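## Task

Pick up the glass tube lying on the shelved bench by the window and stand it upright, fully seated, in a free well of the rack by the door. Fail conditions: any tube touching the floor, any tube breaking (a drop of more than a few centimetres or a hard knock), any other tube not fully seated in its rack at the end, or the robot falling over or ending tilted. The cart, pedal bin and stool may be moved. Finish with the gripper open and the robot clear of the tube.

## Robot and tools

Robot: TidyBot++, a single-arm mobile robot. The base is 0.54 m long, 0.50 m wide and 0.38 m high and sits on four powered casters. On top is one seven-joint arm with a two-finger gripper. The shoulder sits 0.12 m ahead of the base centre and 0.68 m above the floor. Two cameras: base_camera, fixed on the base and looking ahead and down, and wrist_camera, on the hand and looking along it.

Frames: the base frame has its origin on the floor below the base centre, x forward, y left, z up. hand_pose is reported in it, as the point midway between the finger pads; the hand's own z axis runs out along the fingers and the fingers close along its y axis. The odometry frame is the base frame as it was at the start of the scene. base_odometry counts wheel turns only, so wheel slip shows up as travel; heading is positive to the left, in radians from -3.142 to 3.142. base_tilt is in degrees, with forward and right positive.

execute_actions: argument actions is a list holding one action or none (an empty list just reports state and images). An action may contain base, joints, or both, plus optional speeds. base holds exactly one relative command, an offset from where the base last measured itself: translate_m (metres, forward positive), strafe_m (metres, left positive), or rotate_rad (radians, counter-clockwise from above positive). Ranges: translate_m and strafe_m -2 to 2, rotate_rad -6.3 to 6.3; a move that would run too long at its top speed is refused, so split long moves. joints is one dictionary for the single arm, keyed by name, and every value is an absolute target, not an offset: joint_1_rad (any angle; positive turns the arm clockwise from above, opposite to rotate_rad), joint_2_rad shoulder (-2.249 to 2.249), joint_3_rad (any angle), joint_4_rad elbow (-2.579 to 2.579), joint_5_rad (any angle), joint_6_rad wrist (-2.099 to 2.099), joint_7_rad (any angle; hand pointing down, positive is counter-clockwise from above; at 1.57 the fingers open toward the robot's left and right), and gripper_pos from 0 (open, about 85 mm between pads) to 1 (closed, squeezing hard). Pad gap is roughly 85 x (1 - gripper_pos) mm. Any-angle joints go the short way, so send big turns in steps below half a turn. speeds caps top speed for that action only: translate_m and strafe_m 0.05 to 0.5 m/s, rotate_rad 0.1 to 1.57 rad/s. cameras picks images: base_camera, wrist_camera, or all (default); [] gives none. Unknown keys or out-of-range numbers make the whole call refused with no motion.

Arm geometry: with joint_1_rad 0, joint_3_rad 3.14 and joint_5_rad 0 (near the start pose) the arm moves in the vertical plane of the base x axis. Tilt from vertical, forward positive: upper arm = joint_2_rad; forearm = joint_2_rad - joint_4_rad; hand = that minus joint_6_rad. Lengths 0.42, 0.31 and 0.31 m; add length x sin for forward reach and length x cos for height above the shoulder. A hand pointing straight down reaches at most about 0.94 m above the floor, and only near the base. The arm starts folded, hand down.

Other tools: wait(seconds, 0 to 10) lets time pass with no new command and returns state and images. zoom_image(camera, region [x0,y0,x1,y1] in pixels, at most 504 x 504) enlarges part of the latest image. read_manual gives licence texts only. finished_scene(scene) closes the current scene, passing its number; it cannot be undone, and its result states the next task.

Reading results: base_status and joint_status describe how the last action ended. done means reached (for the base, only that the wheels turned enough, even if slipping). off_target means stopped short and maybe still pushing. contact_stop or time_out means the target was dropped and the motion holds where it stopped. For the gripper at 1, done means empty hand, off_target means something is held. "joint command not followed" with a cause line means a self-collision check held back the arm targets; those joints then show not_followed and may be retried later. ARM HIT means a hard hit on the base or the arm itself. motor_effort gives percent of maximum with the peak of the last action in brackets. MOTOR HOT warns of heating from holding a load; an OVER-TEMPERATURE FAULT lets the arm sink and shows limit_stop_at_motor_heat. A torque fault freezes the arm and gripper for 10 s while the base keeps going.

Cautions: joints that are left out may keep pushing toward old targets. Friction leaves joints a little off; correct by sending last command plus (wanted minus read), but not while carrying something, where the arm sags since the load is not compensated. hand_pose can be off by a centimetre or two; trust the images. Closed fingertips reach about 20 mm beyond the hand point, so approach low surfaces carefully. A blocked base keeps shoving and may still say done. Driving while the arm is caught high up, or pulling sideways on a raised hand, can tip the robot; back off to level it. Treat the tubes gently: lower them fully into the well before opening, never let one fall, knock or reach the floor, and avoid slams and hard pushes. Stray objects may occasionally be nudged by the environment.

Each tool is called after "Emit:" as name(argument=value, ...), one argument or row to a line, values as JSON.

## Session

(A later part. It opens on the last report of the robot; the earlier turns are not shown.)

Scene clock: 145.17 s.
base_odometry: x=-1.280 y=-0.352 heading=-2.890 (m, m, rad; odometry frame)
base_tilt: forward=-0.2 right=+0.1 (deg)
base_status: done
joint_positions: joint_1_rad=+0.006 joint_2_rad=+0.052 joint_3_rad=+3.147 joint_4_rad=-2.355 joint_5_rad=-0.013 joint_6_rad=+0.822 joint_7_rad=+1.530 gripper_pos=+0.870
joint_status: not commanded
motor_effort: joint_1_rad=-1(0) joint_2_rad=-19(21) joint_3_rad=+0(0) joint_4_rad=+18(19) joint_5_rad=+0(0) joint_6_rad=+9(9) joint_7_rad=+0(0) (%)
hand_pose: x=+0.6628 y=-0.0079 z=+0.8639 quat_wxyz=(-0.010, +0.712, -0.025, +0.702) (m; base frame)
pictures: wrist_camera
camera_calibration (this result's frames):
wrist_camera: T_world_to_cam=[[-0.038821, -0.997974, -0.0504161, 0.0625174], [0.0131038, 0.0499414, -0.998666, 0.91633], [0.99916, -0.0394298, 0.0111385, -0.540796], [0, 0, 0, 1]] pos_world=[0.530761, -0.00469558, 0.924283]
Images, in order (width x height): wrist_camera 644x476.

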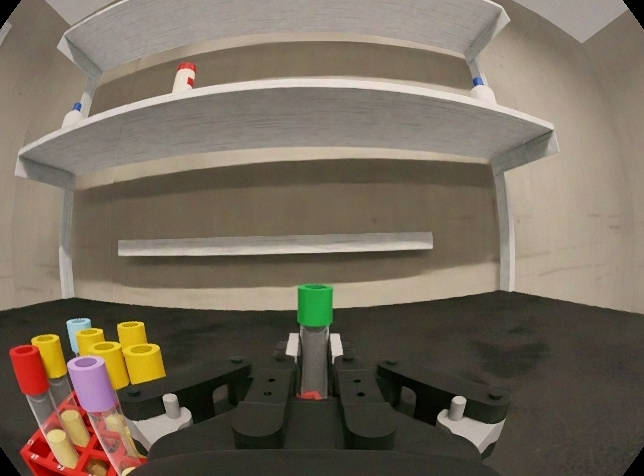

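Emit:
execute_actions(
  actions=[
    {"base":{"translate_m":0.006},"joints":{"joint_2_rad":0.1,"joint_4_rad":-2.395,"joint_6_rad":0.92},"speeds":{"translate_m":0.05}},
  ],
  cameras=[],
)

Emit:
execute_actions(
  actions=[
    {"joints":{"joint_2_rad":0.14,"joint_4_rad":-2.42,"joint_6_rad":0.98}},
  ],
  cameras=["wrist_camera"],
)

Scene clock: 150.60 s.
base_odometry: x=-1.286 y=-0.353 heading=-2.890 (m, m, rad; odometry frame)
base_tilt: forward=-0.2 right=+0.0 (deg)
base_status: done
joint_positions: joint_1_rad=+0.006 joint_2_rad=+0.096 joint_3_rad=+3.147 joint_4_rad=-2.382 joint_5_rad=-0.013 joint_6_rad=+0.883 joint_7_rad=+1.530 gripper_pos=+0.870
joint_status: all done
motor_effort: joint_1_rad=+0(0) joint_2_rad=-20(21) joint_3_rad=+1(2) joint_4_rad=+18(19) joint_5_rad=+0(0) joint_6_rad=+8(8) joint_7_rad=+0(1) (%)
hand_pose: x=+0.6641 y=-0.0081 z=+0.8454 quat_wxyz=(-0.009, +0.715, -0.025, +0.698) (m; base frame)
pictures: none
No camera images: the call's "cameras" was empty. Leave "cameras" out to get every camera's image.

Scene clock: 151.30 s.
base_odometry: x=-1.286 y=-0.353 heading=-2.890 (m, m, rad; odometry frame)
base_tilt: forward=-0.3 right=+0.1 (deg)
base_status: not commanded
joint_positions: joint_1_rad=+0.006 joint_2_rad=+0.127 joint_3_rad=+3.147 joint_4_rad=-2.402 joint_5_rad=-0.013 joint_6_rad=+0.950 joint_7_rad=+1.530 gripper_pos=+0.870
joint_status: all done
motor_effort: joint_1_rad=+0(0) joint_2_rad=-19(21) joint_3_rad=+1(2) joint_4_rad=+16(18) joint_5_rad=+0(1) joint_6_rad=+8(9) joint_7_rad=+0(1) (%)
hand_pose: x=+0.6643 y=-0.0082 z=+0.8394 quat_wxyz=(-0.009, +0.710, -0.025, +0.704) (m; base frame)
pictures: wrist_camera
camera_calibration (this result's frames):
wrist_camera: T_world_to_cam=[[-0.0394643, -0.998024, -0.0488861, 0.0602256], [0.0197422, 0.0481359, -0.998646, 0.887372], [0.999026, -0.040376, 0.0178035, -0.547526], [0, 0, 0, 1]] pos_world=[0.531851, -0.00471465, 0.898862]
Images, in order (width x height): wrist_camera 644x476.

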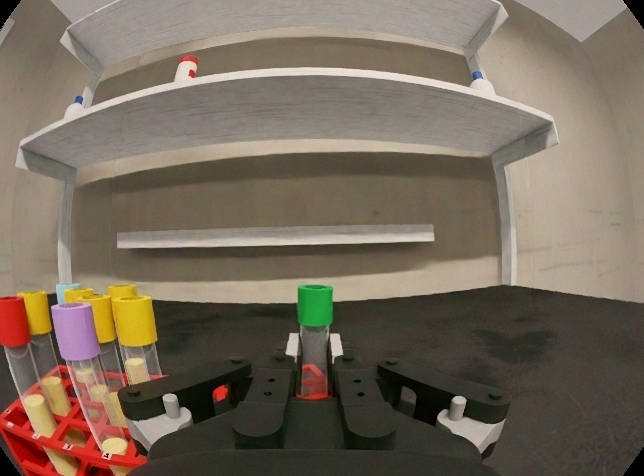

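Emit:
execute_actions(
  actions=[
    {"joints":{"gripper_pos":0.7}},
  ],
  cameras=["wrist_camera"],
)

Emit:
execute_actions(
  actions=[
    {"base":{"translate_m":-0.3},"speeds":{"translate_m":0.1}},
  ],
  cameras=["wrist_camera"],
)

Scene clock: 154.07 s.
base_odometry: x=-1.286 y=-0.353 heading=-2.890 (m, m, rad; odometry frame)
base_tilt: forward=-0.2 right=+0.0 (deg)
base_status: not commanded
joint_positions: joint_1_rad=+0.006 joint_2_rad=+0.129 joint_3_rad=+3.147 joint_4_rad=-2.403 joint_5_rad=-0.013 joint_6_rad=+0.950 joint_7_rad=+1.530 gripper_pos=+0.700
joint_status: all done
motor_effort: joint_1_rad=+0(0) joint_2_rad=-20(20) joint_3_rad=+1(1) joint_4_rad=+17(16) joint_5_rad=+0(0) joint_6_rad=+9(9) joint_7_rad=-1(0) (%)
hand_pose: x=+0.6644 y=-0.0082 z=+0.8382 quat_wxyz=(-0.009, +0.710, -0.025, +0.703) (m; base frame)
pictures: wrist_camera
camera_calibration (this result's frames):
wrist_camera: T_world_to_cam=[[-0.0395703, -0.998024, -0.0488164, 0.060186], [0.0175836, 0.0481516, -0.998685, 0.887688], [0.999062, -0.0403767, 0.0156434, -0.545839], [0, 0, 0, 1]] pos_world=[0.5321, -0.00471567, 0.897997]
Images, in order (width x height): wrist_camera 644x476.

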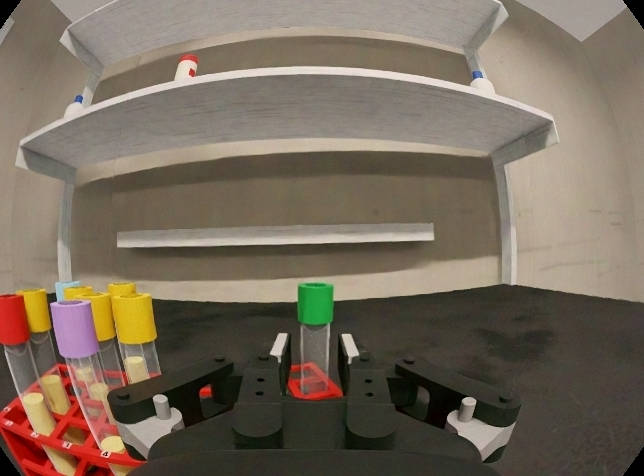

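Scene clock: 157.63 s.
base_odometry: x=-0.995 y=-0.279 heading=-2.890 (m, m, rad; odometry frame)
base_tilt: forward=-0.3 right=+0.1 (deg)
base_status: done
joint_positions: joint_1_rad=+0.006 joint_2_rad=+0.135 joint_3_rad=+3.147 joint_4_rad=-2.407 joint_5_rad=-0.013 joint_6_rad=+0.950 joint_7_rad=+1.530 gripper_pos=+0.700
joint_status: not commanded
motor_effort: joint_1_rad=+0(1) joint_2_rad=-20(22) joint_3_rad=+1(2) joint_4_rad=+16(18) joint_5_rad=+0(1) joint_6_rad=+8(9) joint_7_rad=+0(0) (%)
hand_pose: x=+0.6643 y=-0.0082 z=+0.8325 quat_wxyz=(-0.009, +0.714, -0.025, +0.699) (m; base frame)
pictures: wrist_camera
camera_calibration (this result's frames):
wrist_camera: T_world_to_cam=[[-0.0401026, -0.998019, -0.0484667, 0.0599732], [0.00656529, 0.0482415, -0.998814, 0.88934], [0.999174, -0.0403732, 0.00461767, -0.536583], [0, 0, 0, 1]] pos_world=[0.532706, -0.00471231, 0.89367]
Images, in order (width x height): wrist_camera 644x476.

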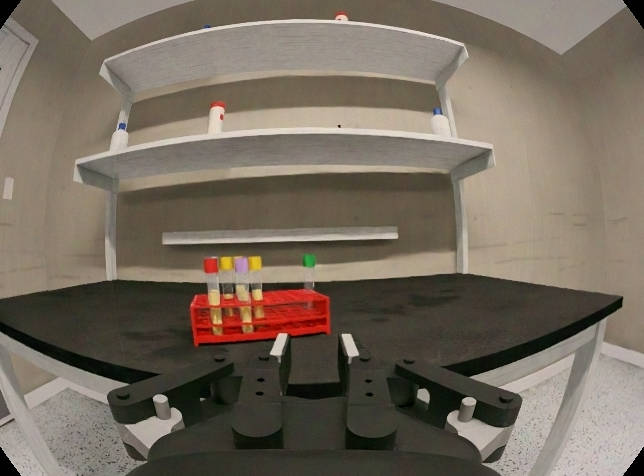

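Looks level with the others.

Emit:
finished_scene(
  scene=1,
)

The scene is finished: the task was done.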